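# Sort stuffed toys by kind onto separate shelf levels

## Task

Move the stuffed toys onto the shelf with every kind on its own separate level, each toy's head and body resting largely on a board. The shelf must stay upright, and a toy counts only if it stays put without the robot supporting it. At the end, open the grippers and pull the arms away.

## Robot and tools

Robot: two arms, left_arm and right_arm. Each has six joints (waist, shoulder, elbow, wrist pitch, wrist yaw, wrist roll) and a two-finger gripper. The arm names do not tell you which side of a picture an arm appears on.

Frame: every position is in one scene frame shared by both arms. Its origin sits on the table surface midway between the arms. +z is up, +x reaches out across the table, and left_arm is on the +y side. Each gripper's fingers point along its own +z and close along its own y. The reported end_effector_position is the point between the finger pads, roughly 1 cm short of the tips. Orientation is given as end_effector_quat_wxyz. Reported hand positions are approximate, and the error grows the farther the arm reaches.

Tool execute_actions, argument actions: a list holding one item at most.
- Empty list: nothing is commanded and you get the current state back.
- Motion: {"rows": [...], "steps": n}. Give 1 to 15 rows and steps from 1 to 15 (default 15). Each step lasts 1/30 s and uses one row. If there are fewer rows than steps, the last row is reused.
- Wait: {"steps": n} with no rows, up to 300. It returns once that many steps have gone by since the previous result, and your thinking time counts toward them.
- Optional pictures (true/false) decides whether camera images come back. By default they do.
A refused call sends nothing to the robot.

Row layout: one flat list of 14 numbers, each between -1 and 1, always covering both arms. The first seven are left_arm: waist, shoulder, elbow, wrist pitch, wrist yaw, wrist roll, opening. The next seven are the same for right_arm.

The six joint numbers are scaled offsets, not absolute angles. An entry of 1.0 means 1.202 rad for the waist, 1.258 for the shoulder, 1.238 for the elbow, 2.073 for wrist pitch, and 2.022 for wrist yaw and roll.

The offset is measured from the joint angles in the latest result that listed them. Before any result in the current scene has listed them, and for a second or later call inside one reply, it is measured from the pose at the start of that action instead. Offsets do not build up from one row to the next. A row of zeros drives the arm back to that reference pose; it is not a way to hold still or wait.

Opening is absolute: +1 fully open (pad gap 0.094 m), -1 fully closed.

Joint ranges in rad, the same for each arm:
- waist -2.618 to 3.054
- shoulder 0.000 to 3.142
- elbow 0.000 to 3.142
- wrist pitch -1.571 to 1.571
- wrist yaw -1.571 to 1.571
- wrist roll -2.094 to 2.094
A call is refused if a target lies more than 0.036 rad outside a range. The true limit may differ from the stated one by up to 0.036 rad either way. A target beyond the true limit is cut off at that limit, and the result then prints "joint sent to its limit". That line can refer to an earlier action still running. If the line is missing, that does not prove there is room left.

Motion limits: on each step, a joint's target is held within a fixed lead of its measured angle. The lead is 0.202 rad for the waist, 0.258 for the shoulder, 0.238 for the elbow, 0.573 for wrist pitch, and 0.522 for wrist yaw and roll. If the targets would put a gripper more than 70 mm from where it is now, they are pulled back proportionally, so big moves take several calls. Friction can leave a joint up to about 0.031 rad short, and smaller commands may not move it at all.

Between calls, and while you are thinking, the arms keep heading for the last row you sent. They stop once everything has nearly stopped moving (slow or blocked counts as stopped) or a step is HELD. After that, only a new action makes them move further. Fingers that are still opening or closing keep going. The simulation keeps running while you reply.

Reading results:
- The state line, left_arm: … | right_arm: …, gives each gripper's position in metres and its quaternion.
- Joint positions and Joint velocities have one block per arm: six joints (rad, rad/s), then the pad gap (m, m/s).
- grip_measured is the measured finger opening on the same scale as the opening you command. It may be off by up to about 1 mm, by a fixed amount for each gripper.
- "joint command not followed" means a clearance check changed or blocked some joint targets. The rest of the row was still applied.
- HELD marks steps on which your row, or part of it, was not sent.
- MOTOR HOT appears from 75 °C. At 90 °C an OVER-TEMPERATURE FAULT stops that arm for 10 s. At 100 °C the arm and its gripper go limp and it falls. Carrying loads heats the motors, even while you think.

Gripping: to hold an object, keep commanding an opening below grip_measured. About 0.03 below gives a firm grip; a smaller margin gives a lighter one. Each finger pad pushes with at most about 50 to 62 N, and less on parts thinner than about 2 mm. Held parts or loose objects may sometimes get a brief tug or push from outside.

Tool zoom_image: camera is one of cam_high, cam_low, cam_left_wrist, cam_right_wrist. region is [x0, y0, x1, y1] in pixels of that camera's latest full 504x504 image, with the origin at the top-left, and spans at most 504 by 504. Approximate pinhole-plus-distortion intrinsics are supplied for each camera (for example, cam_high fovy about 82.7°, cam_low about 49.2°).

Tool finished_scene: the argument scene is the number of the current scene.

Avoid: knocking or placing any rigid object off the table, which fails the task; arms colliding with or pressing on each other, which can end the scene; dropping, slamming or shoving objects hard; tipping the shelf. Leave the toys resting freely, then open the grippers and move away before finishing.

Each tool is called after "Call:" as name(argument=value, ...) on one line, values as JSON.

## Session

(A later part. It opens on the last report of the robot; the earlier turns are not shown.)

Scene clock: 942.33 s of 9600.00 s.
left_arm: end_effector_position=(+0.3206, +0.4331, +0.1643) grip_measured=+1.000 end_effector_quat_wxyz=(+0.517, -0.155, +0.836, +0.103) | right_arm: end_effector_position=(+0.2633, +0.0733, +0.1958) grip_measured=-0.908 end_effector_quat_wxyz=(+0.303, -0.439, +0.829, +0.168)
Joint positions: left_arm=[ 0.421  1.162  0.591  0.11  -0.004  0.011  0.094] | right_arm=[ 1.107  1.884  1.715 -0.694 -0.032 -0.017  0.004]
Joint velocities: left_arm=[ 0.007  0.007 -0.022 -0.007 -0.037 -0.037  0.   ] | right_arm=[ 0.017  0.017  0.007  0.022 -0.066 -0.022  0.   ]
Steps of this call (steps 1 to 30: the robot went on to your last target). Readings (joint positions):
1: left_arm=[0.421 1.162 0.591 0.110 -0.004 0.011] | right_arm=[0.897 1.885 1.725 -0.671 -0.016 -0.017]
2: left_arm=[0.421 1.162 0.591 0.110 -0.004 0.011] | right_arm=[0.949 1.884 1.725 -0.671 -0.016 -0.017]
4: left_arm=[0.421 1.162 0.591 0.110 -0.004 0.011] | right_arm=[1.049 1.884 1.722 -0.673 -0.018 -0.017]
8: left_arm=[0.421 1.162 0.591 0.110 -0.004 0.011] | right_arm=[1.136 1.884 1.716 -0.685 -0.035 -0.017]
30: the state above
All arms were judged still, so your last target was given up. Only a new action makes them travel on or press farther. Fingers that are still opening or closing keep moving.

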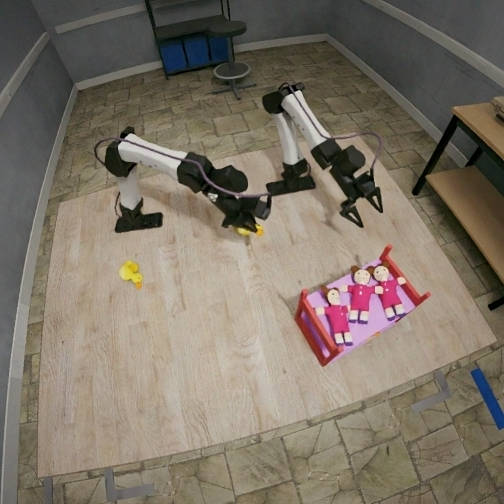

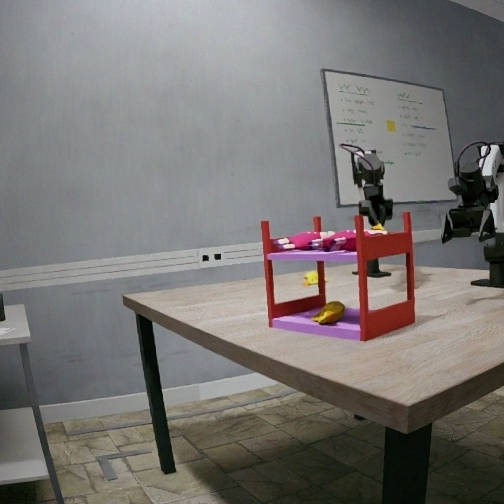

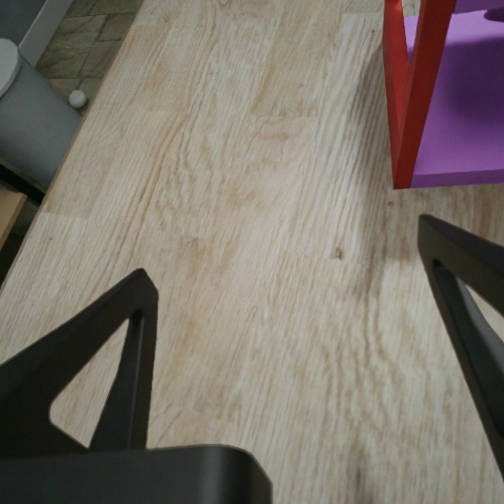

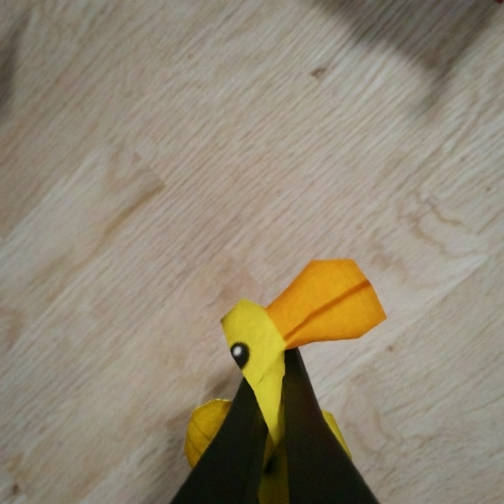

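Call:
execute_actions(actions=[{"rows":[[0,0,0,0,0,0,1,0,0,0,0,0,-0.2,-0.92],[0,0,0,0,0,0,1,0,0.03,0,0,0,-0.4,-0.92],[0,0,0,0,0,0,1,0,0.08,0,0,0,-0.6,-0.92],[0,0,0,0,0,0,1,0,0.15,0,0,0,-0.72,-0.92],[0,0,0,0,0,0,1,0,0.24,0,0,0,-0.72,-0.92]],"steps":15}], pictures=false)

Call:
execute_actions(actions=[{"steps":25}], pictures=false)

Call:
execute_actions(actions=[{"rows":[[0,0,0,0,0,0,1,0,0.01,0,0,0,0,-0.6],[0,0,0,0,0,0,1,0,0.01,0,0,0,0,-0.2],[0,0,0,0,0,0,1,0,0.01,0,0,0,0,0.3],[0,0,0,0,0,0,1,0,0.01,0,0,0,0,0.7],[0,0,0,0,0,0,1,0,0.01,0,0,0,0,1],[0,0,0,0,0,0,1,0,0,0,0,0,0,1],[0,0,0,0,0,0,1,0,-0.1,0,0,0,0,1],[0,0,0,0,0,0,1,0,-0.2,0,0,0,0,1],[0,0,0,0,0,0,1,0,-0.3,0,0,0,0,1],[0,0,0,0,0,0,1,-0.1,-0.35,0,0,0,0,1]],"steps":15}], pictures=false)

Call:
execute_actions(actions=[{"rows":[[0,0,0,0,0,0,1,-0.1,-0.1,0,0,0,0,1],[0,0,0,0,0,0,1,-0.3,-0.1,0,0,0,0.3,1],[0,0,0,0,0,0,1,-0.55,-0.1,0,0,0,0.6,1],[0,0,0,0,0,0,1,-0.8,-0.1,0,0,0,0.7,1]],"steps":15}], pictures=false)

Call:
execute_actions(actions=[{"steps":30}])

Scene clock: 963.87 s of 9600.00 s.
left_arm: end_effector_position=(+0.3206, +0.4331, +0.1643) grip_measured=+1.000 end_effector_quat_wxyz=(+0.517, -0.155, +0.836, +0.103) | right_arm: end_effector_position=(+0.2651, +0.0756, +0.0389) grip_measured=-0.909 end_effector_quat_wxyz=(-0.199, +0.867, -0.457, +0.012)
Joint positions: left_arm=[ 0.421  1.162  0.591  0.11  -0.004  0.011  0.094] | right_arm=[ 1.107  2.201  1.714 -0.685 -0.031 -1.219  0.004]
Joint velocities: left_arm=[-0.012  0.007 -0.002  0.022  0.007 -0.066  0.   ] | right_arm=[-0.002 -0.212 -0.007  0.007 -0.007 -1.648 -0.   ]
Steps of this call (steps 1 to 90: nothing new was sent; then 18.03 s passed at rest; steps 91 to 105: all 15 steps of this action). Readings (joint positions):
91: left_arm=[0.421 1.162 0.591 0.110 -0.004 0.011] | right_arm=[1.107 1.884 1.715 -0.694 -0.032 -0.071]
92: left_arm=[0.421 1.162 0.591 0.110 -0.004 0.011] | right_arm=[1.107 1.887 1.715 -0.694 -0.032 -0.162]
94: left_arm=[0.421 1.162 0.591 0.110 -0.004 0.011] | right_arm=[1.107 1.912 1.717 -0.689 -0.032 -0.346]
98: left_arm=[0.421 1.162 0.591 0.110 -0.004 0.011] | right_arm=[1.107 2.060 1.720 -0.676 -0.032 -0.608]
105: the state above

Scene clock: 964.70 s of 9600.00 s.
left_arm: end_effector_position=(+0.3206, +0.4331, +0.1643) grip_measured=+1.000 end_effector_quat_wxyz=(+0.517, -0.155, +0.836, +0.103) | right_arm: end_effector_position=(+0.2647, +0.0751, +0.0424) grip_measured=-0.909 end_effector_quat_wxyz=(-0.197, +0.915, -0.350, +0.036)
Joint positions: left_arm=[ 0.421  1.162  0.591  0.11  -0.004  0.011  0.094] | right_arm=[ 1.107  2.193  1.714 -0.69  -0.031 -1.46   0.004]
Joint velocities: left_arm=[ 0.012 -0.002 -0.007  0.007  0.022  0.022  0.   ] | right_arm=[ 0.022  0.002 -0.007  0.007 -0.051 -0.007 -0.001]
Steps of this call (steps 1 to 25: the robot went on to your last target). Readings (joint positions):
1: left_arm=[0.421 1.162 0.591 0.110 -0.004 0.011] | right_arm=[1.107 2.195 1.714 -0.685 -0.031 -1.268]
2: left_arm=[0.421 1.162 0.591 0.110 -0.004 0.011] | right_arm=[1.107 2.193 1.714 -0.685 -0.031 -1.307]
4: left_arm=[0.421 1.162 0.591 0.110 -0.004 0.011] | right_arm=[1.107 2.193 1.714 -0.686 -0.031 -1.363]
8: left_arm=[0.421 1.162 0.591 0.110 -0.004 0.011] | right_arm=[1.107 2.193 1.714 -0.689 -0.031 -1.421]
25: the state above

Scene clock: 965.20 s of 9600.00 s.
left_arm: end_effector_position=(+0.3206, +0.4331, +0.1643) grip_measured=+1.000 end_effector_quat_wxyz=(+0.517, -0.155, +0.836, +0.103) | right_arm: end_effector_position=(+0.2901, +0.0511, +0.1765) grip_measured=+1.000 end_effector_quat_wxyz=(-0.315, +0.872, -0.366, +0.078)
Joint positions: left_arm=[ 0.421  1.162  0.591  0.11  -0.004  0.011  0.094] | right_arm=[ 1.038  1.912  1.704 -0.702 -0.033 -1.46   0.094]
Joint velocities: left_arm=[-0.017 -0.002  0.012  0.051  0.051 -0.007  0.   ] | right_arm=[-0.398 -1.228  0.002  0.007 -0.007 -0.022  0.   ]
Steps of this call (steps 1 to 15: all 15 steps of this action). Readings (joint positions):
1: left_arm=[0.421 1.162 0.591 0.110 -0.004 0.011] | right_arm=[1.107 2.193 1.714 -0.690 -0.031 -1.460]
2: left_arm=[0.421 1.162 0.591 0.110 -0.004 0.011] | right_arm=[1.107 2.193 1.714 -0.691 -0.031 -1.460]
4: left_arm=[0.421 1.162 0.591 0.110 -0.004 0.011] | right_arm=[1.107 2.193 1.714 -0.691 -0.031 -1.460]
8: left_arm=[0.421 1.162 0.591 0.110 -0.004 0.011] | right_arm=[1.107 2.168 1.708 -0.696 -0.031 -1.460]
15: the state above

Scene clock: 965.70 s of 9600.00 s.
left_arm: end_effector_position=(+0.3206, +0.4331, +0.1643) grip_measured=+1.000 end_effector_quat_wxyz=(+0.517, -0.155, +0.836, +0.103) | right_arm: end_effector_position=(+0.4632, -0.2620, +0.2417) grip_measured=+1.000 end_effector_quat_wxyz=(+0.391, -0.281, +0.875, -0.040)
Joint positions: left_arm=[ 0.421  1.162  0.591  0.11  -0.004  0.011  0.094] | right_arm=[ 0.315  1.785  1.704 -0.682 -0.04  -0.452  0.094]
Joint velocities: left_arm=[ 0.002  0.007  0.002 -0.022 -0.081  0.037  0.   ] | right_arm=[-1.541 -0.012 -0.002 -0.022 -0.051  2.015  0.   ]
Steps of this call (steps 1 to 15: all 15 steps of this action). Readings (joint positions):
1: left_arm=[0.421 1.162 0.591 0.110 -0.004 0.011] | right_arm=[1.018 1.871 1.704 -0.701 -0.035 -1.460]
2: left_arm=[0.421 1.162 0.591 0.110 -0.004 0.011] | right_arm=[0.991 1.834 1.704 -0.700 -0.038 -1.412]
4: left_arm=[0.421 1.162 0.591 0.110 -0.004 0.011] | right_arm=[0.906 1.784 1.704 -0.689 -0.041 -1.266]
8: left_arm=[0.421 1.162 0.591 0.110 -0.004 0.011] | right_arm=[0.694 1.771 1.704 -0.682 -0.041 -0.968]
15: the state above

Scene clock: 966.70 s of 9600.00 s.
left_arm: end_effector_position=(+0.3206, +0.4331, +0.1643) grip_measured=+1.000 end_effector_quat_wxyz=(+0.517, -0.155, +0.836, +0.103) | right_arm: end_effector_position=(+0.4664, -0.3877, +0.2395) grip_measured=+1.000 end_effector_quat_wxyz=(+0.387, +0.012, +0.922, -0.018)
Joint positions: left_arm=[ 0.421  1.162  0.591  0.11  -0.004  0.011  0.094] | right_arm=[ 0.069  1.785  1.704 -0.694 -0.023 -0.056  0.094]
Joint velocities: left_arm=[-0.017  0.002 -0.007 -0.081 -0.022  0.066  0.   ] | right_arm=[-0.022 -0.002  0.002 -0.022 -0.007  0.066  0.   ]
Steps of this call (steps 1 to 30: the robot went on to your last target). Readings (joint positions):
1: left_arm=[0.421 1.162 0.591 0.110 -0.004 0.011] | right_arm=[0.260 1.785 1.704 -0.682 -0.040 -0.391]
2: left_arm=[0.421 1.162 0.591 0.110 -0.004 0.011] | right_arm=[0.206 1.785 1.704 -0.682 -0.039 -0.336]
4: left_arm=[0.421 1.162 0.591 0.110 -0.004 0.011] | right_arm=[0.109 1.785 1.704 -0.682 -0.035 -0.236]
8: left_arm=[0.421 1.162 0.591 0.110 -0.004 0.011] | right_arm=[0.048 1.785 1.704 -0.688 -0.023 -0.127]
30: the state above

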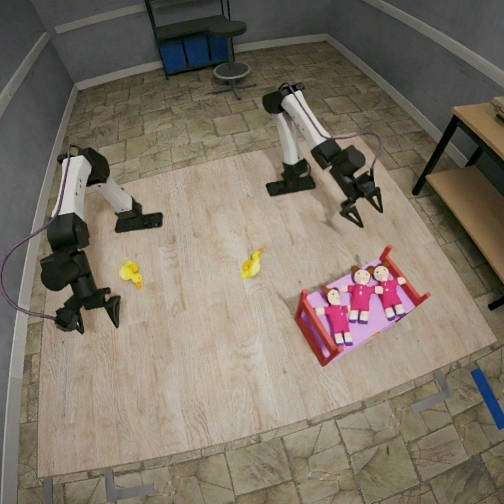

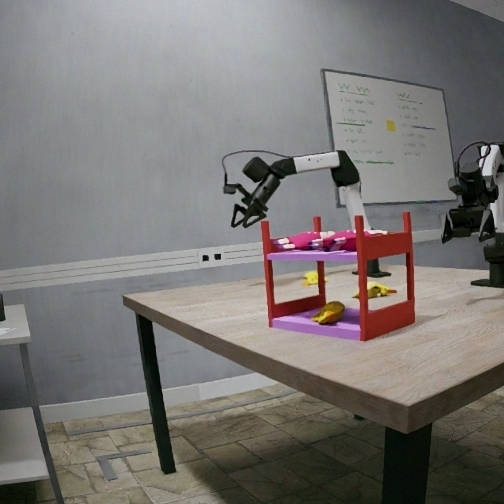

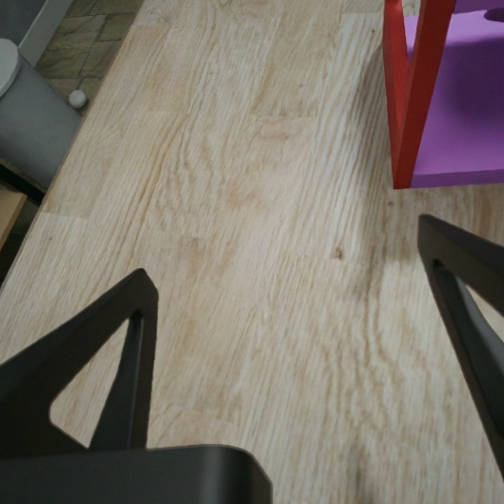

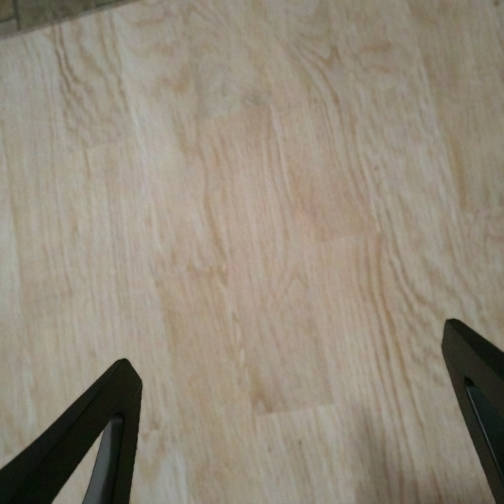

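Call:
execute_actions(actions=[{"rows":[[-0.15,-0.05,0.15,-0.15,0,0,1,0,-0.05,-0.08,-0.04,0,0,1],[-0.35,-0.05,0.3,-0.3,0,0,1,0,-0.1,-0.17,-0.08,0,0,1],[-0.55,0.1,0.45,-0.4,0,0,1,-0.02,-0.15,-0.26,-0.12,0,0,1],[-0.75,0.3,0.6,-0.46,0,-0.03,1,-0.04,-0.18,-0.35,-0.17,0,0,1],[-0.92,0.5,0.71,-0.5,0,-0.05,1,-0.05,-0.2,-0.44,-0.21,0,0,1]],"steps":15}], pictures=false)

Call:
execute_actions(actions=[{"steps":35}])

Scene clock: 979.43 s of 9600.00 s.
left_arm: end_effector_position=(+0.3500, +0.0945, +0.1077) grip_measured=+1.000 end_effector_quat_wxyz=(+0.190, +0.203, +0.959, -0.049) | right_arm: end_effector_position=(+0.2505, -0.3821, +0.0947) grip_measured=+1.000 end_effector_quat_wxyz=(+0.043, +0.043, +0.998, +0.007)
Joint positions: left_arm=[-0.45   1.81   1.429 -0.794 -0.014 -0.074  0.094] | right_arm=[ 0.019  1.554  1.163 -1.096 -0.023 -0.056  0.094]
Joint velocities: left_arm=[-1.746  0.017  0.09  -0.476  0.007  0.007  0.   ] | right_arm=[-0.002 -0.012  0.007 -0.388  0.051  0.095  0.   ]
Steps of this call (steps 1 to 15: the robot went on to your last target; steps 16 to 90: nothing new was sent; then 9.23 s passed at rest; steps 91 to 105: all 15 steps of this action). Readings (joint positions):
91: left_arm=[0.399 1.158 0.614 0.057 -0.018 0.009] | right_arm=[0.069 1.779 1.693 -0.691 -0.023 -0.056]
92: left_arm=[0.344 1.154 0.668 -0.056 -0.025 0.009] | right_arm=[0.069 1.756 1.652 -0.693 -0.023 -0.056]
94: left_arm=[0.205 1.211 0.825 -0.263 -0.020 0.003] | right_arm=[0.067 1.687 1.543 -0.752 -0.023 -0.056]
98: left_arm=[-0.036 1.503 1.145 -0.570 -0.016 -0.043] | right_arm=[0.041 1.587 1.361 -0.895 -0.023 -0.056]
105: the state above

Scene clock: 980.60 s of 9600.00 s.
left_arm: end_effector_position=(+0.2732, +0.0250, +0.1042) grip_measured=+1.000 end_effector_quat_wxyz=(+0.134, +0.315, +0.938, -0.059) | right_arm: end_effector_position=(+0.2452, -0.3814, +0.0948) grip_measured=+1.000 end_effector_quat_wxyz=(+0.033, +0.043, +0.998, +0.008)
Joint positions: left_arm=[-0.687  1.81   1.448 -0.917  0.001 -0.085  0.094] | right_arm=[ 0.019  1.552  1.163 -1.118 -0.023 -0.056  0.094]
Joint velocities: left_arm=[-0.002 -0.002 -0.012 -0.037 -0.007 -0.007  0.   ] | right_arm=[-0.007 -0.007  0.002 -0.022 -0.007 -0.066  0.   ]
Steps of this call (steps 1 to 30: the robot went on to your last target; steps 31 to 35: nothing new was sent). Readings (joint positions):
1: left_arm=[-0.512 1.810 1.432 -0.813 -0.012 -0.076] | right_arm=[0.019 1.554 1.163 -1.104 -0.023 -0.056]
2: left_arm=[-0.575 1.810 1.437 -0.831 -0.011 -0.077] | right_arm=[0.019 1.553 1.163 -1.107 -0.023 -0.056]
4: left_arm=[-0.677 1.810 1.446 -0.856 -0.001 -0.078] | right_arm=[0.019 1.552 1.163 -1.111 -0.023 -0.056]
8: left_arm=[-0.713 1.810 1.448 -0.892 0.011 -0.080] | right_arm=[0.019 1.552 1.163 -1.115 -0.023 -0.056]
35: the state above
All arms were judged still, so your last target was given up. Only a new action makes them travel on or press farther. Fingers that are still opening or closing keep moving.

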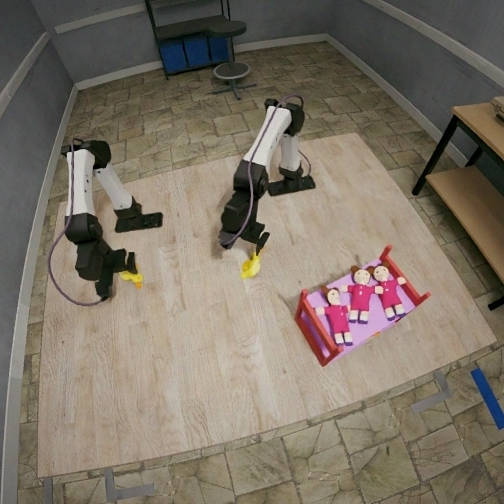

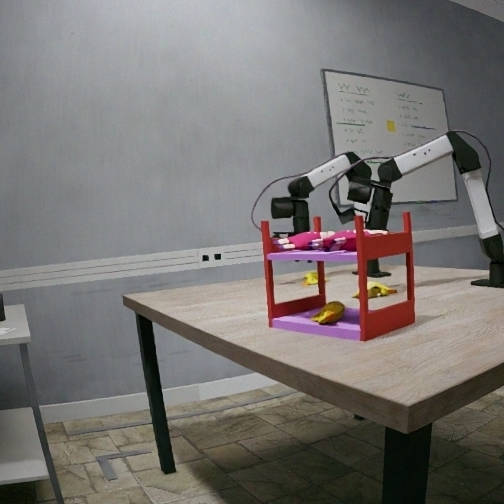

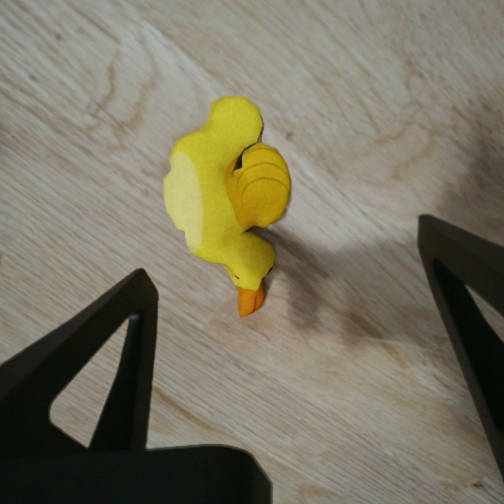

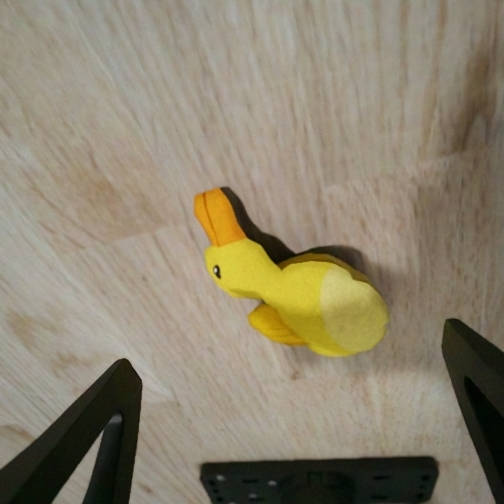

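Call:
execute_actions(actions=[{"rows":[[0.02,0.04,0.03,0.005,0,0,1,-0.02,0,0,0,0,-0.15,1],[0.04,0.09,0.06,0.01,0,0,1,-0.04,0.03,0,0,0,-0.3,1],[0.04,0.15,0.08,0.02,0,0,1,-0.06,0.06,0,0,0,-0.45,1],[0.04,0.2,0.085,0.02,0,0,1,-0.06,0.09,0,0,0,-0.53,1]],"steps":15}], pictures=false)

Call:
execute_actions(actions=[{"steps":20}])

Scene clock: 994.80 s of 9600.00 s.
left_arm: end_effector_position=(+0.3037, +0.0249, +0.0265) grip_measured=+1.000 end_effector_quat_wxyz=(+0.069, +0.295, +0.953, -0.029) | right_arm: end_effector_position=(+0.2385, -0.3986, +0.0641) grip_measured=+1.000 end_effector_quat_wxyz=(-0.015, -0.404, +0.914, +0.025)
Joint positions: left_arm=[-0.639  2.082  1.543 -0.881  0.002 -0.085  0.094] | right_arm=[-0.047  1.67   1.163 -1.117 -0.024 -1.042  0.094]
Joint velocities: left_arm=[-0.022 -0.066 -0.002 -0.051 -0.066  0.022  0.   ] | right_arm=[-0.017  0.007 -0.012  0.022 -0.037 -0.52   0.   ]
Steps of this call (steps 1 to 90: nothing new was sent; then 10.70 s passed at rest; steps 91 to 105: all 15 steps of this action). Readings (joint positions):
91: left_arm=[-0.686 1.814 1.452 -0.918 0.001 -0.085] | right_arm=[0.017 1.552 1.163 -1.118 -0.024 -0.096]
92: left_arm=[-0.681 1.830 1.466 -0.922 0.002 -0.085] | right_arm=[0.011 1.554 1.163 -1.118 -0.024 -0.182]
94: left_arm=[-0.662 1.909 1.522 -0.913 0.003 -0.085] | right_arm=[-0.018 1.578 1.163 -1.118 -0.024 -0.376]
98: left_arm=[-0.640 2.066 1.548 -0.877 0.002 -0.085] | right_arm=[-0.047 1.661 1.163 -1.117 -0.024 -0.754]
105: the state above

Scene clock: 995.47 s of 9600.00 s.
left_arm: end_effector_position=(+0.3039, +0.0248, +0.0272) grip_measured=+1.000 end_effector_quat_wxyz=(+0.070, +0.295, +0.953, -0.030) | right_arm: end_effector_position=(+0.2385, -0.3986, +0.0641) grip_measured=+1.000 end_effector_quat_wxyz=(-0.014, -0.438, +0.899, +0.026)
Joint positions: left_arm=[-0.639  2.08   1.543 -0.881  0.002 -0.085  0.094] | right_arm=[-0.047  1.67   1.163 -1.117 -0.024 -1.116  0.094]
Joint velocities: left_arm=[-0.002  0.007 -0.022  0.007  0.022 -0.022  0.   ] | right_arm=[ 0.002  0.012 -0.007 -0.051  0.037 -0.007  0.   ]
Steps of this call (steps 1 to 20: the robot went on to your last target). Readings (joint positions):
1: left_arm=[-0.639 2.080 1.543 -0.881 0.002 -0.085] | right_arm=[-0.047 1.670 1.163 -1.117 -0.024 -1.057]
2: left_arm=[-0.639 2.080 1.543 -0.881 0.002 -0.085] | right_arm=[-0.047 1.670 1.163 -1.117 -0.024 -1.069]
4: left_arm=[-0.639 2.080 1.543 -0.881 0.002 -0.085] | right_arm=[-0.047 1.670 1.163 -1.117 -0.024 -1.086]
8: left_arm=[-0.639 2.080 1.543 -0.881 0.002 -0.085] | right_arm=[-0.047 1.670 1.163 -1.117 -0.024 -1.104]
20: the state above

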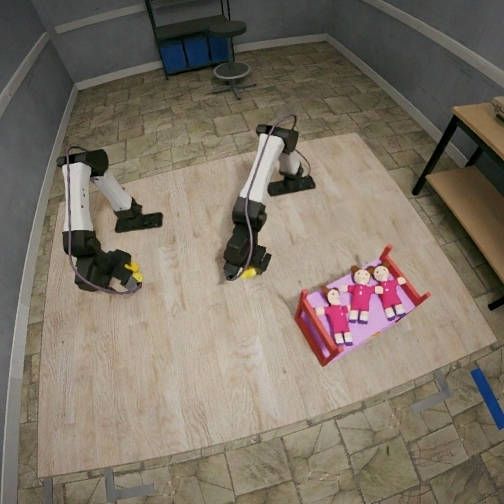

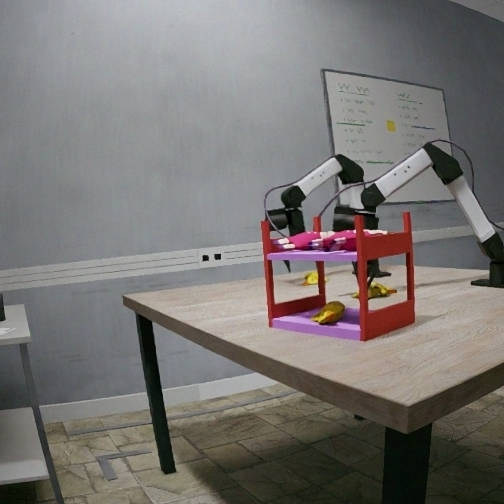

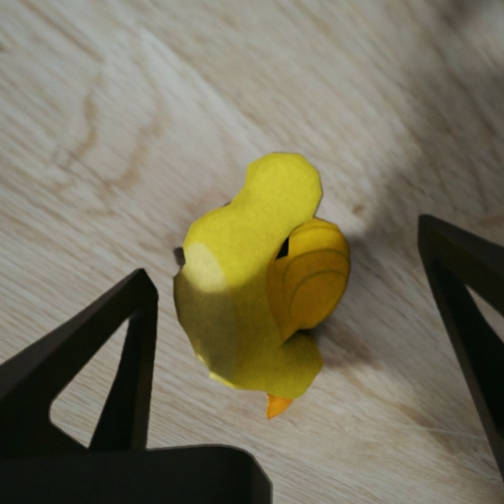

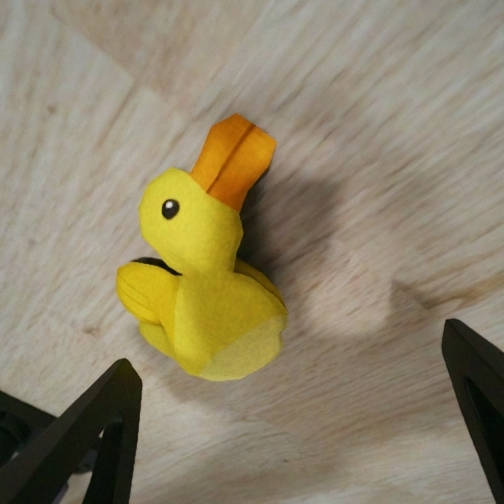

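Call:
execute_actions(actions=[{"rows":[[0,0.02,0,0,0,0,1,0.01,-0.02,-0.02,0.01,0,0,1],[0,0.035,0,0,0,0,1,0.02,-0.04,-0.05,0.03,0,0,1],[0,0.04,0,0,0,0,1,0.03,-0.05,-0.08,0.045,0,0,1],[0,0.04,0,0,0,0,1,0.04,-0.05,-0.1,0.055,0,0,1],[0,0.04,0,0,0,0,1,0.05,-0.05,-0.12,0.07,0,0,1],[0,0.04,0,0,0,0,0.7,0.05,-0.05,-0.12,0.07,0,0,1],[0,0.04,0,0,0,0,0.3,0.05,-0.05,-0.12,0.07,0,0,1],[0,0.04,0,0,0,0,-0.1,0.05,-0.05,-0.12,0.07,0,0,1],[0,0.04,0,0,0,0,-0.4,0.05,-0.05,-0.12,0.07,0,0,1],[0,0.04,0,0,0,0,-0.7,0.05,-0.05,-0.12,0.07,0,0,1],[0,0.04,0,0,0,0,-0.92,0.05,-0.05,-0.12,0.07,0,0,1]],"steps":15}], pictures=false)

Call:
execute_actions(actions=[{"steps":20}])

Scene clock: 1011.80 s of 9600.00 s.
left_arm: end_effector_position=(+0.3014, +0.0283, +0.0080) grip_measured=-0.909 end_effector_quat_wxyz=(+0.049, +0.295, +0.954, -0.020) | right_arm: end_effector_position=(+0.2309, -0.3828, +0.0446) grip_measured=+1.000 end_effector_quat_wxyz=(+0.001, -0.462, +0.887, +0.014)
Joint positions: left_arm=[-0.637  2.127  1.543 -0.879  0.001 -0.084  0.004] | right_arm=[ 0.006  1.62   1.028 -0.994 -0.024 -1.116  0.094]
Joint velocities: left_arm=[ 0.007 -0.007  0.012  0.037 -0.081 -0.066 -0.003] | right_arm=[-0.002  0.017 -0.007  0.066  0.022  0.022  0.   ]
Steps of this call (steps 1 to 15: the robot went on to your last target; steps 16 to 90: nothing new was sent; then 12.83 s passed at rest; steps 91 to 105: all 15 steps of this action). Readings (joint positions):
91: left_arm=[-0.639 2.081 1.543 -0.881 0.002 -0.085] | right_arm=[-0.047 1.670 1.163 -1.117 -0.024 -1.116]
92: left_arm=[-0.639 2.085 1.543 -0.881 0.002 -0.085] | right_arm=[-0.045 1.666 1.156 -1.106 -0.024 -1.116]
94: left_arm=[-0.639 2.102 1.543 -0.881 0.002 -0.085] | right_arm=[-0.033 1.640 1.113 -1.068 -0.024 -1.116]
98: left_arm=[-0.638 2.127 1.543 -0.882 -0.012 -0.084] | right_arm=[0.004 1.620 1.036 -1.028 -0.024 -1.116]
105: the state above

Scene clock: 1012.47 s of 9600.00 s.
left_arm: end_effector_position=(+0.3014, +0.0283, +0.0080) grip_measured=-0.910 end_effector_quat_wxyz=(+0.049, +0.295, +0.954, -0.020) | right_arm: end_effector_position=(+0.2333, -0.3832, +0.0446) grip_measured=+1.000 end_effector_quat_wxyz=(+0.005, -0.462, +0.887, +0.011)
Joint positions: left_arm=[-0.637  2.127  1.543 -0.879  0.001 -0.084  0.004] | right_arm=[ 0.006  1.62   1.028 -0.984 -0.024 -1.116  0.094]
Joint velocities: left_arm=[ 0.017 -0.007 -0.017 -0.007 -0.022  0.007  0.   ] | right_arm=[ 0.007 -0.007 -0.002 -0.007  0.051 -0.022  0.   ]
Steps of this call (steps 1 to 15: the robot went on to your last target; steps 16 to 20: nothing new was sent). Readings (joint positions):
1: left_arm=[-0.637 2.127 1.543 -0.879 0.001 -0.084] | right_arm=[0.006 1.620 1.028 -0.991 -0.024 -1.116]
2: left_arm=[-0.637 2.127 1.543 -0.879 0.001 -0.084] | right_arm=[0.006 1.620 1.028 -0.990 -0.024 -1.116]
4: left_arm=[-0.637 2.127 1.543 -0.879 0.001 -0.084] | right_arm=[0.006 1.620 1.028 -0.988 -0.024 -1.116]
8: left_arm=[-0.637 2.127 1.543 -0.879 0.001 -0.084] | right_arm=[0.006 1.620 1.028 -0.985 -0.024 -1.116]
20: the state above
All arms were judged still, so your last target was given up. Only a new action makes them travel on or press farther. Fingers that are still opening or closing keep moving.

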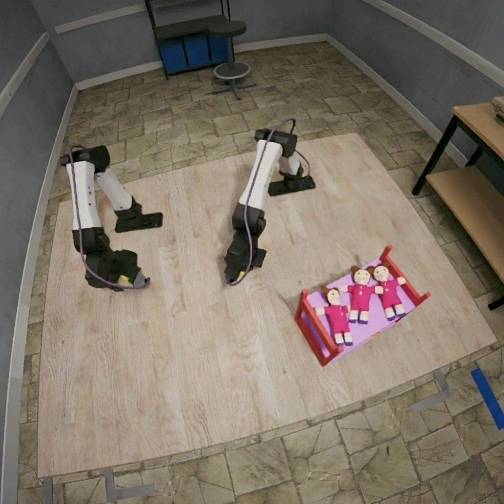

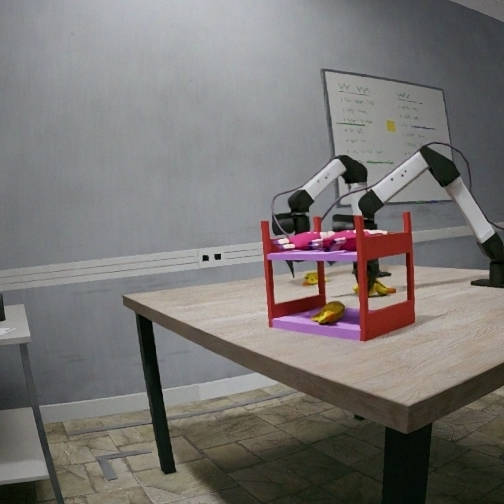

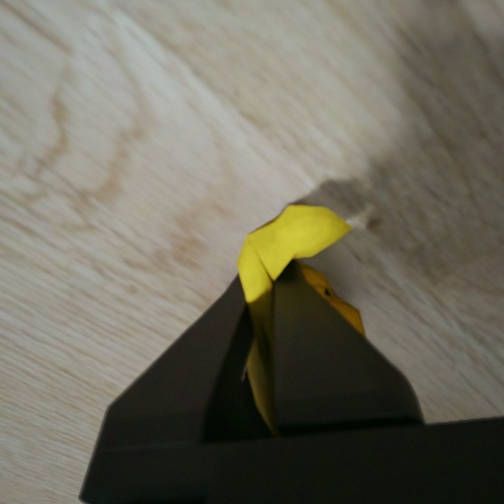

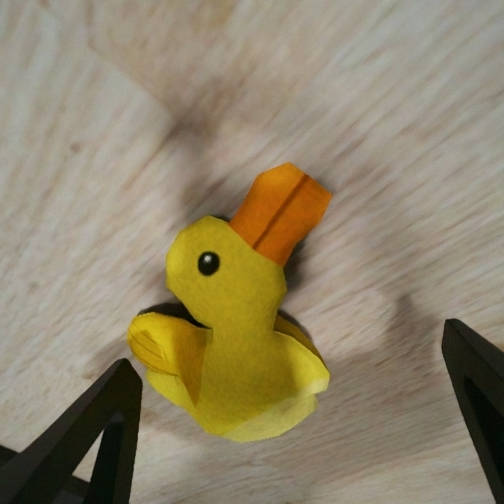

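Call:
execute_actions(actions=[{"rows":[[0,-0.08,0,0,0,0,-0.92,0.01,0,0,-0.01,0,0,1],[0,-0.16,-0.08,0.03,0,0,-0.92,0.025,0,0,-0.02,0,0,1],[0,-0.24,-0.18,0.1,0,0,-0.92,0.03,0.02,0,-0.02,0,0,1],[0,-0.3,-0.27,0.2,0,0.02,-0.92,0.03,0.04,0,-0.02,0,0,1],[0,-0.35,-0.35,0.3,0,0.04,-0.92,0.03,0.05,0,-0.02,0,0,1]],"steps":15}], pictures=false)

Call:
execute_actions(actions=[{"steps":20}], pictures=false)

Call:
execute_actions(actions=[{"rows":[[0.02,-0.05,-0.12,0.09,0,0,-0.92,0,0,0,0,0,0,1],[0.08,-0.1,-0.24,0.18,0,0,-0.92,0,0,0,0,0,0,1],[0.2,-0.15,-0.36,0.27,0,0,-0.92,0,0,0,0,0,0,1],[0.33,-0.2,-0.48,0.36,0,0,-0.92,0,0,0,0,0,0,1],[0.45,-0.23,-0.6,0.46,0,0,-0.92,0,0,0,0,0,0,1]],"steps":15}], pictures=false)

Call:
execute_actions(actions=[{"steps":30}])

Scene clock: 1028.57 s of 9600.00 s.
left_arm: end_effector_position=(+0.3181, +0.0147, +0.1074) grip_measured=-0.911 end_effector_quat_wxyz=(+0.317, +0.309, +0.889, -0.115) | right_arm: end_effector_position=(+0.2228, -0.3745, +0.0308) grip_measured=+1.000 end_effector_quat_wxyz=(-0.030, -0.473, +0.880, +0.036)
Joint positions: left_arm=[-0.637  1.68   1.123 -0.325  0.    -0.015  0.004] | right_arm=[ 0.033  1.678  1.028 -1.013 -0.024 -1.116  0.094]
Joint velocities: left_arm=[ 0.002  0.007 -0.066  0.3    0.037  0.037 -0.   ] | right_arm=[ 0.002 -0.012 -0.002 -0.022 -0.081  0.007  0.   ]
Steps of this call (steps 1 to 90: nothing new was sent; then 12.60 s passed at rest; steps 91 to 105: all 15 steps of this action). Readings (joint positions):
91: left_arm=[-0.637 2.119 1.542 -0.878 0.000 -0.084] | right_arm=[0.006 1.620 1.028 -0.984 -0.024 -1.116]
92: left_arm=[-0.637 2.092 1.520 -0.864 0.000 -0.084] | right_arm=[0.008 1.620 1.028 -0.988 -0.024 -1.116]
94: left_arm=[-0.637 1.958 1.381 -0.764 0.000 -0.079] | right_arm=[0.020 1.625 1.028 -0.997 -0.024 -1.116]
98: left_arm=[-0.637 1.696 1.147 -0.507 0.000 -0.038] | right_arm=[0.033 1.669 1.028 -1.007 -0.024 -1.116]
105: the state above

Scene clock: 1029.23 s of 9600.00 s.
left_arm: end_effector_position=(+0.3228, +0.0109, +0.1121) grip_measured=-0.911 end_effector_quat_wxyz=(+0.332, +0.309, +0.883, -0.120) | right_arm: end_effector_position=(+0.2226, -0.3744, +0.0309) grip_measured=+1.000 end_effector_quat_wxyz=(-0.030, -0.473, +0.880, +0.037)
Joint positions: left_arm=[-0.637  1.68   1.12  -0.289  0.    -0.009  0.004] | right_arm=[ 0.033  1.678  1.028 -1.014 -0.024 -1.116  0.094]
Joint velocities: left_arm=[-0.022 -0.017 -0.002  0.037 -0.081  0.022 -0.001] | right_arm=[-0.012  0.017  0.012 -0.022 -0.022 -0.007  0.   ]
Steps of this call (steps 1 to 20: the robot went on to your last target). Readings (joint positions):
1: left_arm=[-0.637 1.680 1.121 -0.318 0.000 -0.013] | right_arm=[0.033 1.678 1.028 -1.013 -0.024 -1.116]
2: left_arm=[-0.637 1.680 1.120 -0.312 0.000 -0.013] | right_arm=[0.033 1.678 1.028 -1.013 -0.024 -1.116]
4: left_arm=[-0.637 1.680 1.120 -0.303 0.000 -0.011] | right_arm=[0.033 1.678 1.028 -1.013 -0.024 -1.116]
8: left_arm=[-0.637 1.680 1.120 -0.294 0.000 -0.009] | right_arm=[0.033 1.678 1.028 -1.013 -0.024 -1.116]
20: the state above

Scene clock: 1029.73 s of 9600.00 s.
left_arm: end_effector_position=(+0.3365, +0.2487, +0.0730) grip_measured=-0.911 end_effector_quat_wxyz=(+0.504, +0.051, +0.862, -0.030) | right_arm: end_effector_position=(+0.2226, -0.3744, +0.0309) grip_measured=+1.000 end_effector_quat_wxyz=(-0.030, -0.473, +0.880, +0.037)
Joint positions: left_arm=[-0.089  1.401  0.365  0.525 -0.014 -0.008  0.004] | right_arm=[ 0.033  1.678  1.028 -1.014 -0.024 -1.116  0.094]
Joint velocities: left_arm=[-0.017 -0.017 -0.017  0.476  0.037 -0.007  0.001] | right_arm=[-0.012  0.012 -0.012 -0.051 -0.066  0.037  0.   ]
Steps of this call (steps 1 to 15: all 15 steps of this action). Readings (joint positions):
1: left_arm=[-0.636 1.673 1.098 -0.257 0.001 -0.009] | right_arm=[0.033 1.678 1.028 -1.014 -0.024 -1.116]
2: left_arm=[-0.626 1.647 1.040 -0.185 0.005 -0.008] | right_arm=[0.033 1.678 1.028 -1.014 -0.024 -1.116]
4: left_arm=[-0.554 1.573 0.897 -0.054 0.018 -0.008] | right_arm=[0.033 1.678 1.028 -1.014 -0.024 -1.116]
8: left_arm=[-0.316 1.438 0.629 0.278 0.013 -0.008] | right_arm=[0.033 1.678 1.028 -1.014 -0.024 -1.116]
15: the state above

Scene clock: 1030.73 s of 9600.00 s.
left_arm: end_effector_position=(+0.3474, +0.2458, +0.0957) grip_measured=-0.911 end_effector_quat_wxyz=(+0.548, +0.051, +0.834, -0.036) | right_arm: end_effector_position=(+0.2226, -0.3744, +0.0309) grip_measured=+1.000 end_effector_quat_wxyz=(-0.030, -0.473, +0.880, +0.037)
Joint positions: left_arm=[-0.089  1.401  0.365  0.628 -0.007 -0.008  0.004] | right_arm=[ 0.033  1.678  1.028 -1.014 -0.024 -1.116  0.094]
Joint velocities: left_arm=[-0.012  0.002 -0.002 -0.022 -0.037 -0.037 -0.   ] | right_arm=[ 0.007  0.002  0.007 -0.051 -0.022 -0.022  0.   ]
Steps of this call (steps 1 to 30: the robot went on to your last target). Readings (joint positions):
1: left_arm=[-0.089 1.401 0.365 0.543 -0.012 -0.008] | right_arm=[0.033 1.678 1.028 -1.014 -0.024 -1.116]
2: left_arm=[-0.089 1.401 0.365 0.563 -0.011 -0.008] | right_arm=[0.033 1.678 1.028 -1.014 -0.024 -1.116]
4: left_arm=[-0.089 1.401 0.365 0.590 -0.009 -0.008] | right_arm=[0.033 1.678 1.028 -1.014 -0.024 -1.116]
8: left_arm=[-0.089 1.401 0.365 0.615 -0.008 -0.008] | right_arm=[0.033 1.678 1.028 -1.014 -0.024 -1.116]
30: the state above
All arms were judged still, so your last target was given up. Only a new action makes them travel on or press farther. Fingers that are still opening or closing keep moving.

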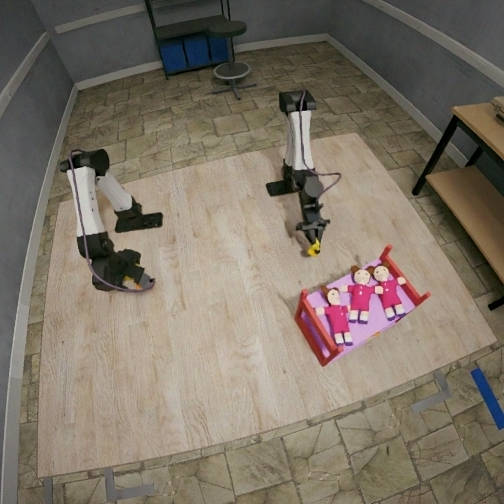

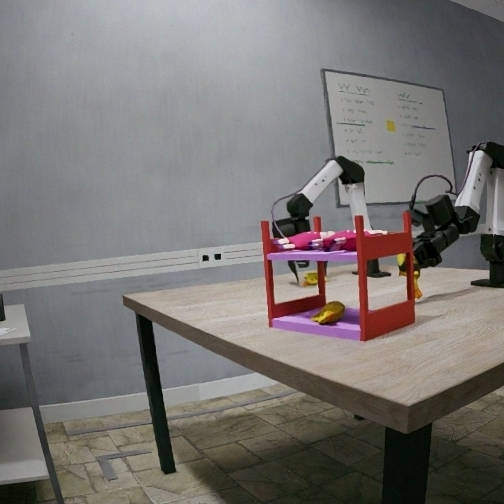

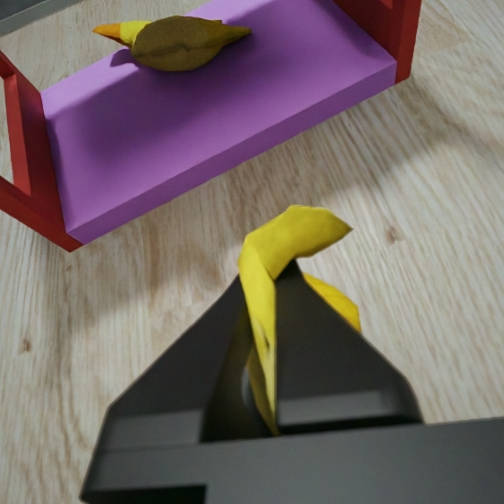

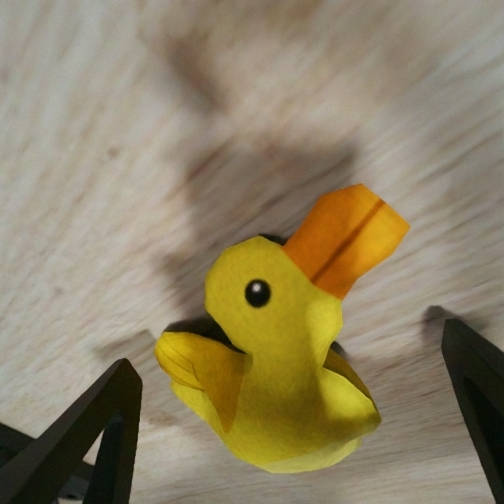

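Call:
execute_actions(actions=[{"rows":[[0,0.05,0.05,0.02,0,0,-0.92,0,0.01,0,0,0,0,1],[0,0.11,0.11,0.04,0,0,-0.92,0,0.02,0,0,0,0,1],[0,0.17,0.17,0.06,0,0,-0.92,0,0.02,0,0,0,0,0.6],[0,0.22,0.23,0.07,0,0,-0.92,0,0.02,0,0,0,0,0.2],[0,0.25,0.27,0.08,0,0,-0.92,0,0.02,0,0,0,0,-0.2],[0,0.25,0.27,0.08,0,0,-0.92,0,0.02,0,0,0,0,-0.6],[0,0.25,0.27,0.08,0,0,-0.92,0,0.02,0,0,0,0,-0.92]],"steps":15}], pictures=false)

Call:
execute_actions(actions=[{"steps":15}], pictures=false)

Call:
execute_actions(actions=[{"rows":[[0,0.04,0,0.04,0,0,-0.92,0,-0.03,0,0,0,0,-0.92],[0,0.1,0,0.1,0,0,-0.92,0,-0.07,0.02,0,0,0,-0.92],[0,0.17,0.01,0.16,0,0,-0.92,0,-0.11,0.05,0,0,0,-0.92],[0,0.23,0.02,0.21,0,0,-0.92,0,-0.14,0.08,0,0,0,-0.92],[0,0.28,0.03,0.25,0,0,-0.92,0,-0.16,0.1,0,0,0,-0.92]],"steps":15}], pictures=false)

Call:
execute_actions(actions=[{"steps":20}])

Scene clock: 1043.23 s of 9600.00 s.
left_arm: end_effector_position=(+0.4409, +0.2331, +0.1271) grip_measured=-0.911 end_effector_quat_wxyz=(+0.600, +0.048, +0.797, -0.040) | right_arm: end_effector_position=(+0.2213, -0.3743, +0.0277) grip_measured=-0.912 end_effector_quat_wxyz=(-0.036, -0.473, +0.880, +0.041)
Joint positions: left_arm=[-0.089  1.717  0.684  0.752 -0.007 -0.008  0.004] | right_arm=[ 0.033  1.691  1.028 -1.015 -0.024 -1.116  0.004]
Joint velocities: left_arm=[-0.007 -0.002 -0.007  0.022  0.037  0.066 -0.001] | right_arm=[ 0.002 -0.017 -0.007 -0.007 -0.007  0.066 -0.   ]
Steps of this call (steps 1 to 90: nothing new was sent; then 9.00 s passed at rest; steps 91 to 105: all 15 steps of this action). Readings (joint positions):
91: left_arm=[-0.089 1.408 0.369 0.628 -0.007 -0.008] | right_arm=[0.033 1.678 1.028 -1.014 -0.024 -1.116]
92: left_arm=[-0.089 1.435 0.390 0.631 -0.007 -0.008] | right_arm=[0.033 1.678 1.028 -1.014 -0.024 -1.116]
94: left_arm=[-0.089 1.551 0.490 0.650 -0.007 -0.008] | right_arm=[0.033 1.684 1.028 -1.014 -0.024 -1.116]
98: left_arm=[-0.089 1.715 0.676 0.715 -0.007 -0.008] | right_arm=[0.033 1.691 1.028 -1.014 -0.024 -1.116]
105: the state above

Scene clock: 1043.73 s of 9600.00 s.
left_arm: end_effector_position=(+0.4411, +0.2331, +0.1279) grip_measured=-0.911 end_effector_quat_wxyz=(+0.601, +0.048, +0.796, -0.040) | right_arm: end_effector_position=(+0.2213, -0.3743, +0.0277) grip_measured=-0.912 end_effector_quat_wxyz=(-0.036, -0.473, +0.880, +0.041)
Joint positions: left_arm=[-0.089  1.717  0.684  0.756 -0.007 -0.008  0.004] | right_arm=[ 0.033  1.691  1.028 -1.015 -0.024 -1.116  0.004]
Joint velocities: left_arm=[-0.002 -0.027  0.017 -0.022 -0.051 -0.007  0.001] | right_arm=[-0.012  0.007 -0.017  0.007 -0.037 -0.066 -0.001]
Steps of this call (steps 1 to 15: the robot went on to your last target). Readings (joint positions):
1: left_arm=[-0.089 1.717 0.684 0.753 -0.007 -0.008] | right_arm=[0.033 1.691 1.028 -1.015 -0.024 -1.116]
2: left_arm=[-0.089 1.717 0.684 0.754 -0.007 -0.008] | right_arm=[0.033 1.691 1.028 -1.015 -0.024 -1.116]
4: left_arm=[-0.089 1.717 0.684 0.755 -0.007 -0.008] | right_arm=[0.033 1.691 1.028 -1.015 -0.024 -1.116]
8: left_arm=[-0.089 1.717 0.684 0.755 -0.007 -0.008] | right_arm=[0.033 1.691 1.028 -1.015 -0.024 -1.116]
15: the state above
All arms were judged still, so your last target was given up. Only a new action makes them travel on or press farther. Fingers that are still opening or closing keep moving.

Scene clock: 1044.23 s of 9600.00 s.
left_arm: end_effector_position=(+0.4674, +0.2295, +0.0721) grip_measured=-0.911 end_effector_quat_wxyz=(+0.643, +0.046, +0.764, -0.044) | right_arm: end_effector_position=(+0.2695, -0.3805, +0.1141) grip_measured=-0.913 end_effector_quat_wxyz=(+0.101, -0.472, +0.874, -0.058)
Joint positions: left_arm=[-0.089  2.088  0.71   1.207 -0.006 -0.008  0.004] | right_arm=[ 0.033  1.481  1.149 -1.006 -0.024 -1.116  0.004]
Joint velocities: left_arm=[-0.002 -0.017 -0.017  0.344  0.007 -0.037  0.   ] | right_arm=[-0.022  0.002  0.002 -0.037  0.007 -0.051  0.   ]
Steps of this call (steps 1 to 15: all 15 steps of this action). Readings (joint positions):
1: left_arm=[-0.089 1.722 0.684 0.764 -0.007 -0.008] | right_arm=[0.033 1.689 1.028 -1.014 -0.024 -1.116]
2: left_arm=[-0.089 1.742 0.684 0.797 -0.007 -0.008] | right_arm=[0.033 1.679 1.028 -1.014 -0.024 -1.116]
4: left_arm=[-0.089 1.842 0.692 0.925 -0.007 -0.008] | right_arm=[0.033 1.631 1.039 -1.020 -0.024 -1.116]
8: left_arm=[-0.089 2.071 0.710 1.095 -0.006 -0.008] | right_arm=[0.033 1.505 1.129 -1.013 -0.024 -1.116]
15: the state above

Scene clock: 1044.90 s of 9600.00 s.
left_arm: end_effector_position=(+0.4686, +0.2293, +0.0797) grip_measured=-0.911 end_effector_quat_wxyz=(+0.654, +0.046, +0.753, -0.044) | right_arm: end_effector_position=(+0.2695, -0.3805, +0.1141) grip_measured=-0.913 end_effector_quat_wxyz=(+0.101, -0.472, +0.874, -0.058)
Joint positions: left_arm=[-0.089  2.088  0.71   1.238 -0.006 -0.008  0.004] | right_arm=[ 0.033  1.481  1.149 -1.006 -0.024 -1.116  0.004]
Joint velocities: left_arm=[-0.002  0.012  0.007 -0.081 -0.037 -0.007  0.   ] | right_arm=[-0.002 -0.012 -0.012  0.022 -0.022 -0.007 -0.   ]
Steps of this call (steps 1 to 20: the robot went on to your last target). Readings (joint positions):
1: left_arm=[-0.089 2.088 0.710 1.215 -0.006 -0.008] | right_arm=[0.033 1.481 1.149 -1.006 -0.024 -1.116]
2: left_arm=[-0.089 2.088 0.710 1.220 -0.006 -0.008] | right_arm=[0.033 1.481 1.149 -1.006 -0.024 -1.116]
4: left_arm=[-0.089 2.088 0.710 1.228 -0.006 -0.008] | right_arm=[0.033 1.481 1.149 -1.006 -0.024 -1.116]
8: left_arm=[-0.089 2.088 0.710 1.235 -0.006 -0.008] | right_arm=[0.033 1.481 1.149 -1.006 -0.024 -1.116]
20: the state above

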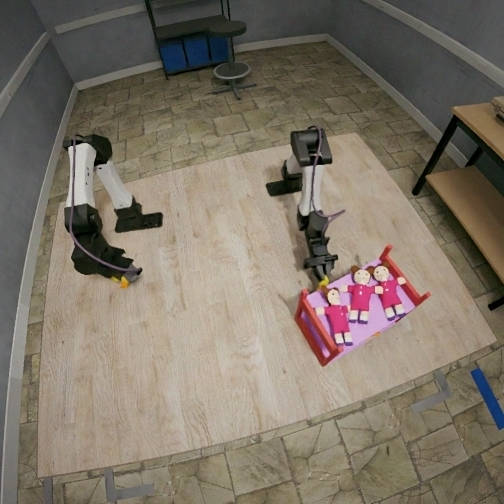

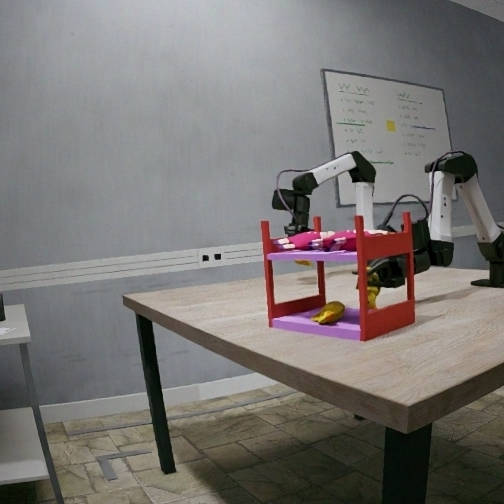

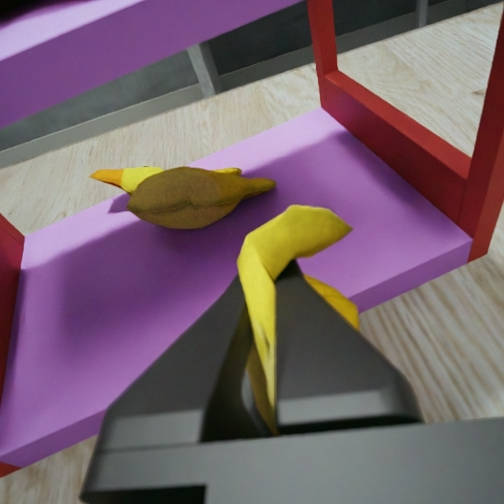

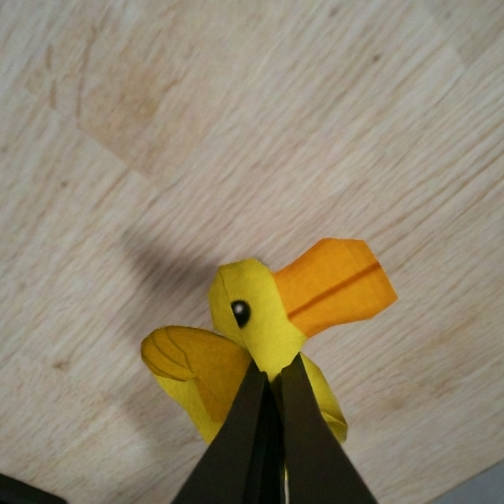

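Call:
execute_actions(actions=[{"rows":[[0,-0.02,0.03,0,0,0,-0.92,0,0,0,0,0,0,-0.92],[0,0,0.07,-0.01,0,0,-0.92,0,0,0,0,0,0,-0.92],[0,0.03,0.12,-0.03,0,0,-0.92,0,0,0,0,0,0,-0.92],[0,0.06,0.17,-0.045,0,0,-0.92,0,0,0,0,0,0,-0.92]],"steps":15}], pictures=false)

Call:
execute_actions(actions=[{"steps":15}])

Scene clock: 1052.20 s of 9600.00 s.
left_arm: end_effector_position=(+0.5124, +0.2234, +0.0935) grip_measured=-0.911 end_effector_quat_wxyz=(+0.667, +0.045, +0.743, -0.045) | right_arm: end_effector_position=(+0.2695, -0.3805, +0.1141) grip_measured=-0.913 end_effector_quat_wxyz=(+0.101, -0.472, +0.874, -0.058)
Joint positions: left_arm=[-0.089  2.155  0.904  1.144 -0.006 -0.008  0.004] | right_arm=[ 0.033  1.481  1.149 -1.006 -0.024 -1.116  0.004]
Joint velocities: left_arm=[ 0.012  0.027  0.007 -0.022 -0.037 -0.007  0.001] | right_arm=[ 0.007 -0.022 -0.002 -0.007 -0.007 -0.051  0.   ]
Steps of this call (steps 1 to 15: the robot went on to your last target; steps 16 to 90: nothing new was sent; then 3.80 s passed at rest; steps 91 to 105: all 15 steps of this action). Readings (joint positions):
91: left_arm=[-0.089 2.088 0.711 1.238 -0.006 -0.008] | right_arm=[0.033 1.481 1.149 -1.006 -0.024 -1.116]
92: left_arm=[-0.089 2.088 0.720 1.230 -0.006 -0.008] | right_arm=[0.033 1.481 1.149 -1.006 -0.024 -1.116]
94: left_arm=[-0.089 2.112 0.789 1.202 -0.006 -0.008] | right_arm=[0.033 1.481 1.149 -1.006 -0.024 -1.116]
98: left_arm=[-0.089 2.155 0.903 1.168 -0.006 -0.008] | right_arm=[0.033 1.481 1.149 -1.006 -0.024 -1.116]
105: the state above

Scene clock: 1052.70 s of 9600.00 s.
left_arm: end_effector_position=(+0.5122, +0.2234, +0.0921) grip_measured=-0.911 end_effector_quat_wxyz=(+0.664, +0.045, +0.745, -0.045) | right_arm: end_effector_position=(+0.2695, -0.3805, +0.1141) grip_measured=-0.913 end_effector_quat_wxyz=(+0.101, -0.472, +0.874, -0.058)
Joint positions: left_arm=[-0.089  2.155  0.904  1.138 -0.006 -0.008  0.004] | right_arm=[ 0.033  1.481  1.149 -1.006 -0.024 -1.116  0.004]
Joint velocities: left_arm=[ 0.002 -0.017 -0.017  0.007  0.022  0.007  0.001] | right_arm=[ 0.002 -0.017 -0.002 -0.037 -0.007  0.022 -0.   ]
Steps of this call (steps 1 to 15: the robot went on to your last target). Readings (joint positions):
1: left_arm=[-0.089 2.155 0.904 1.143 -0.006 -0.008] | right_arm=[0.033 1.481 1.149 -1.006 -0.024 -1.116]
2: left_arm=[-0.089 2.155 0.904 1.141 -0.006 -0.008] | right_arm=[0.033 1.481 1.149 -1.006 -0.024 -1.116]
4: left_arm=[-0.089 2.155 0.904 1.140 -0.006 -0.008] | right_arm=[0.033 1.481 1.149 -1.006 -0.024 -1.116]
8: left_arm=[-0.089 2.155 0.904 1.138 -0.006 -0.008] | right_arm=[0.033 1.481 1.149 -1.006 -0.024 -1.116]
15: the state above
All arms were judged still, so your last target was given up. Only a new action makes them travel on or press farther. Fingers that are still opening or closing keep moving.

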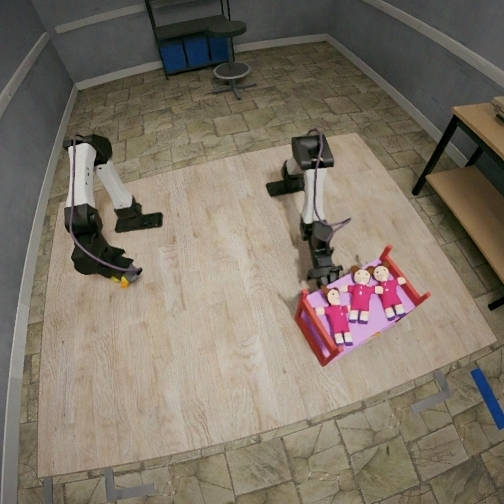

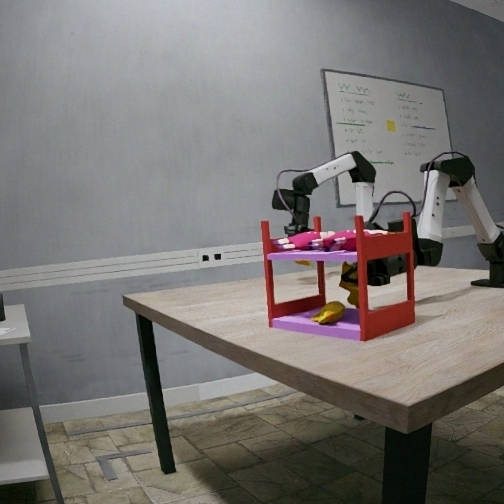

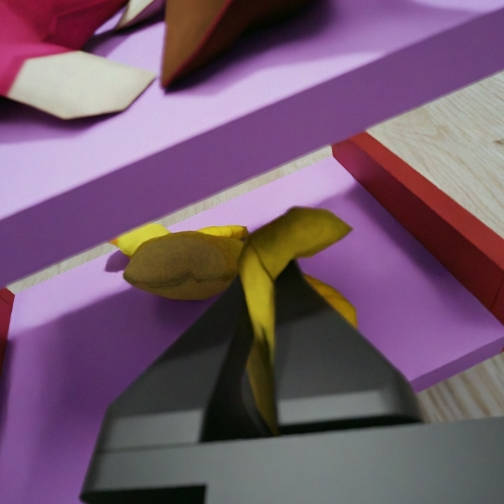

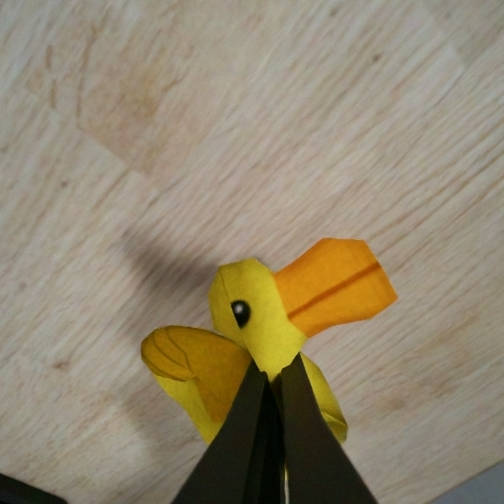

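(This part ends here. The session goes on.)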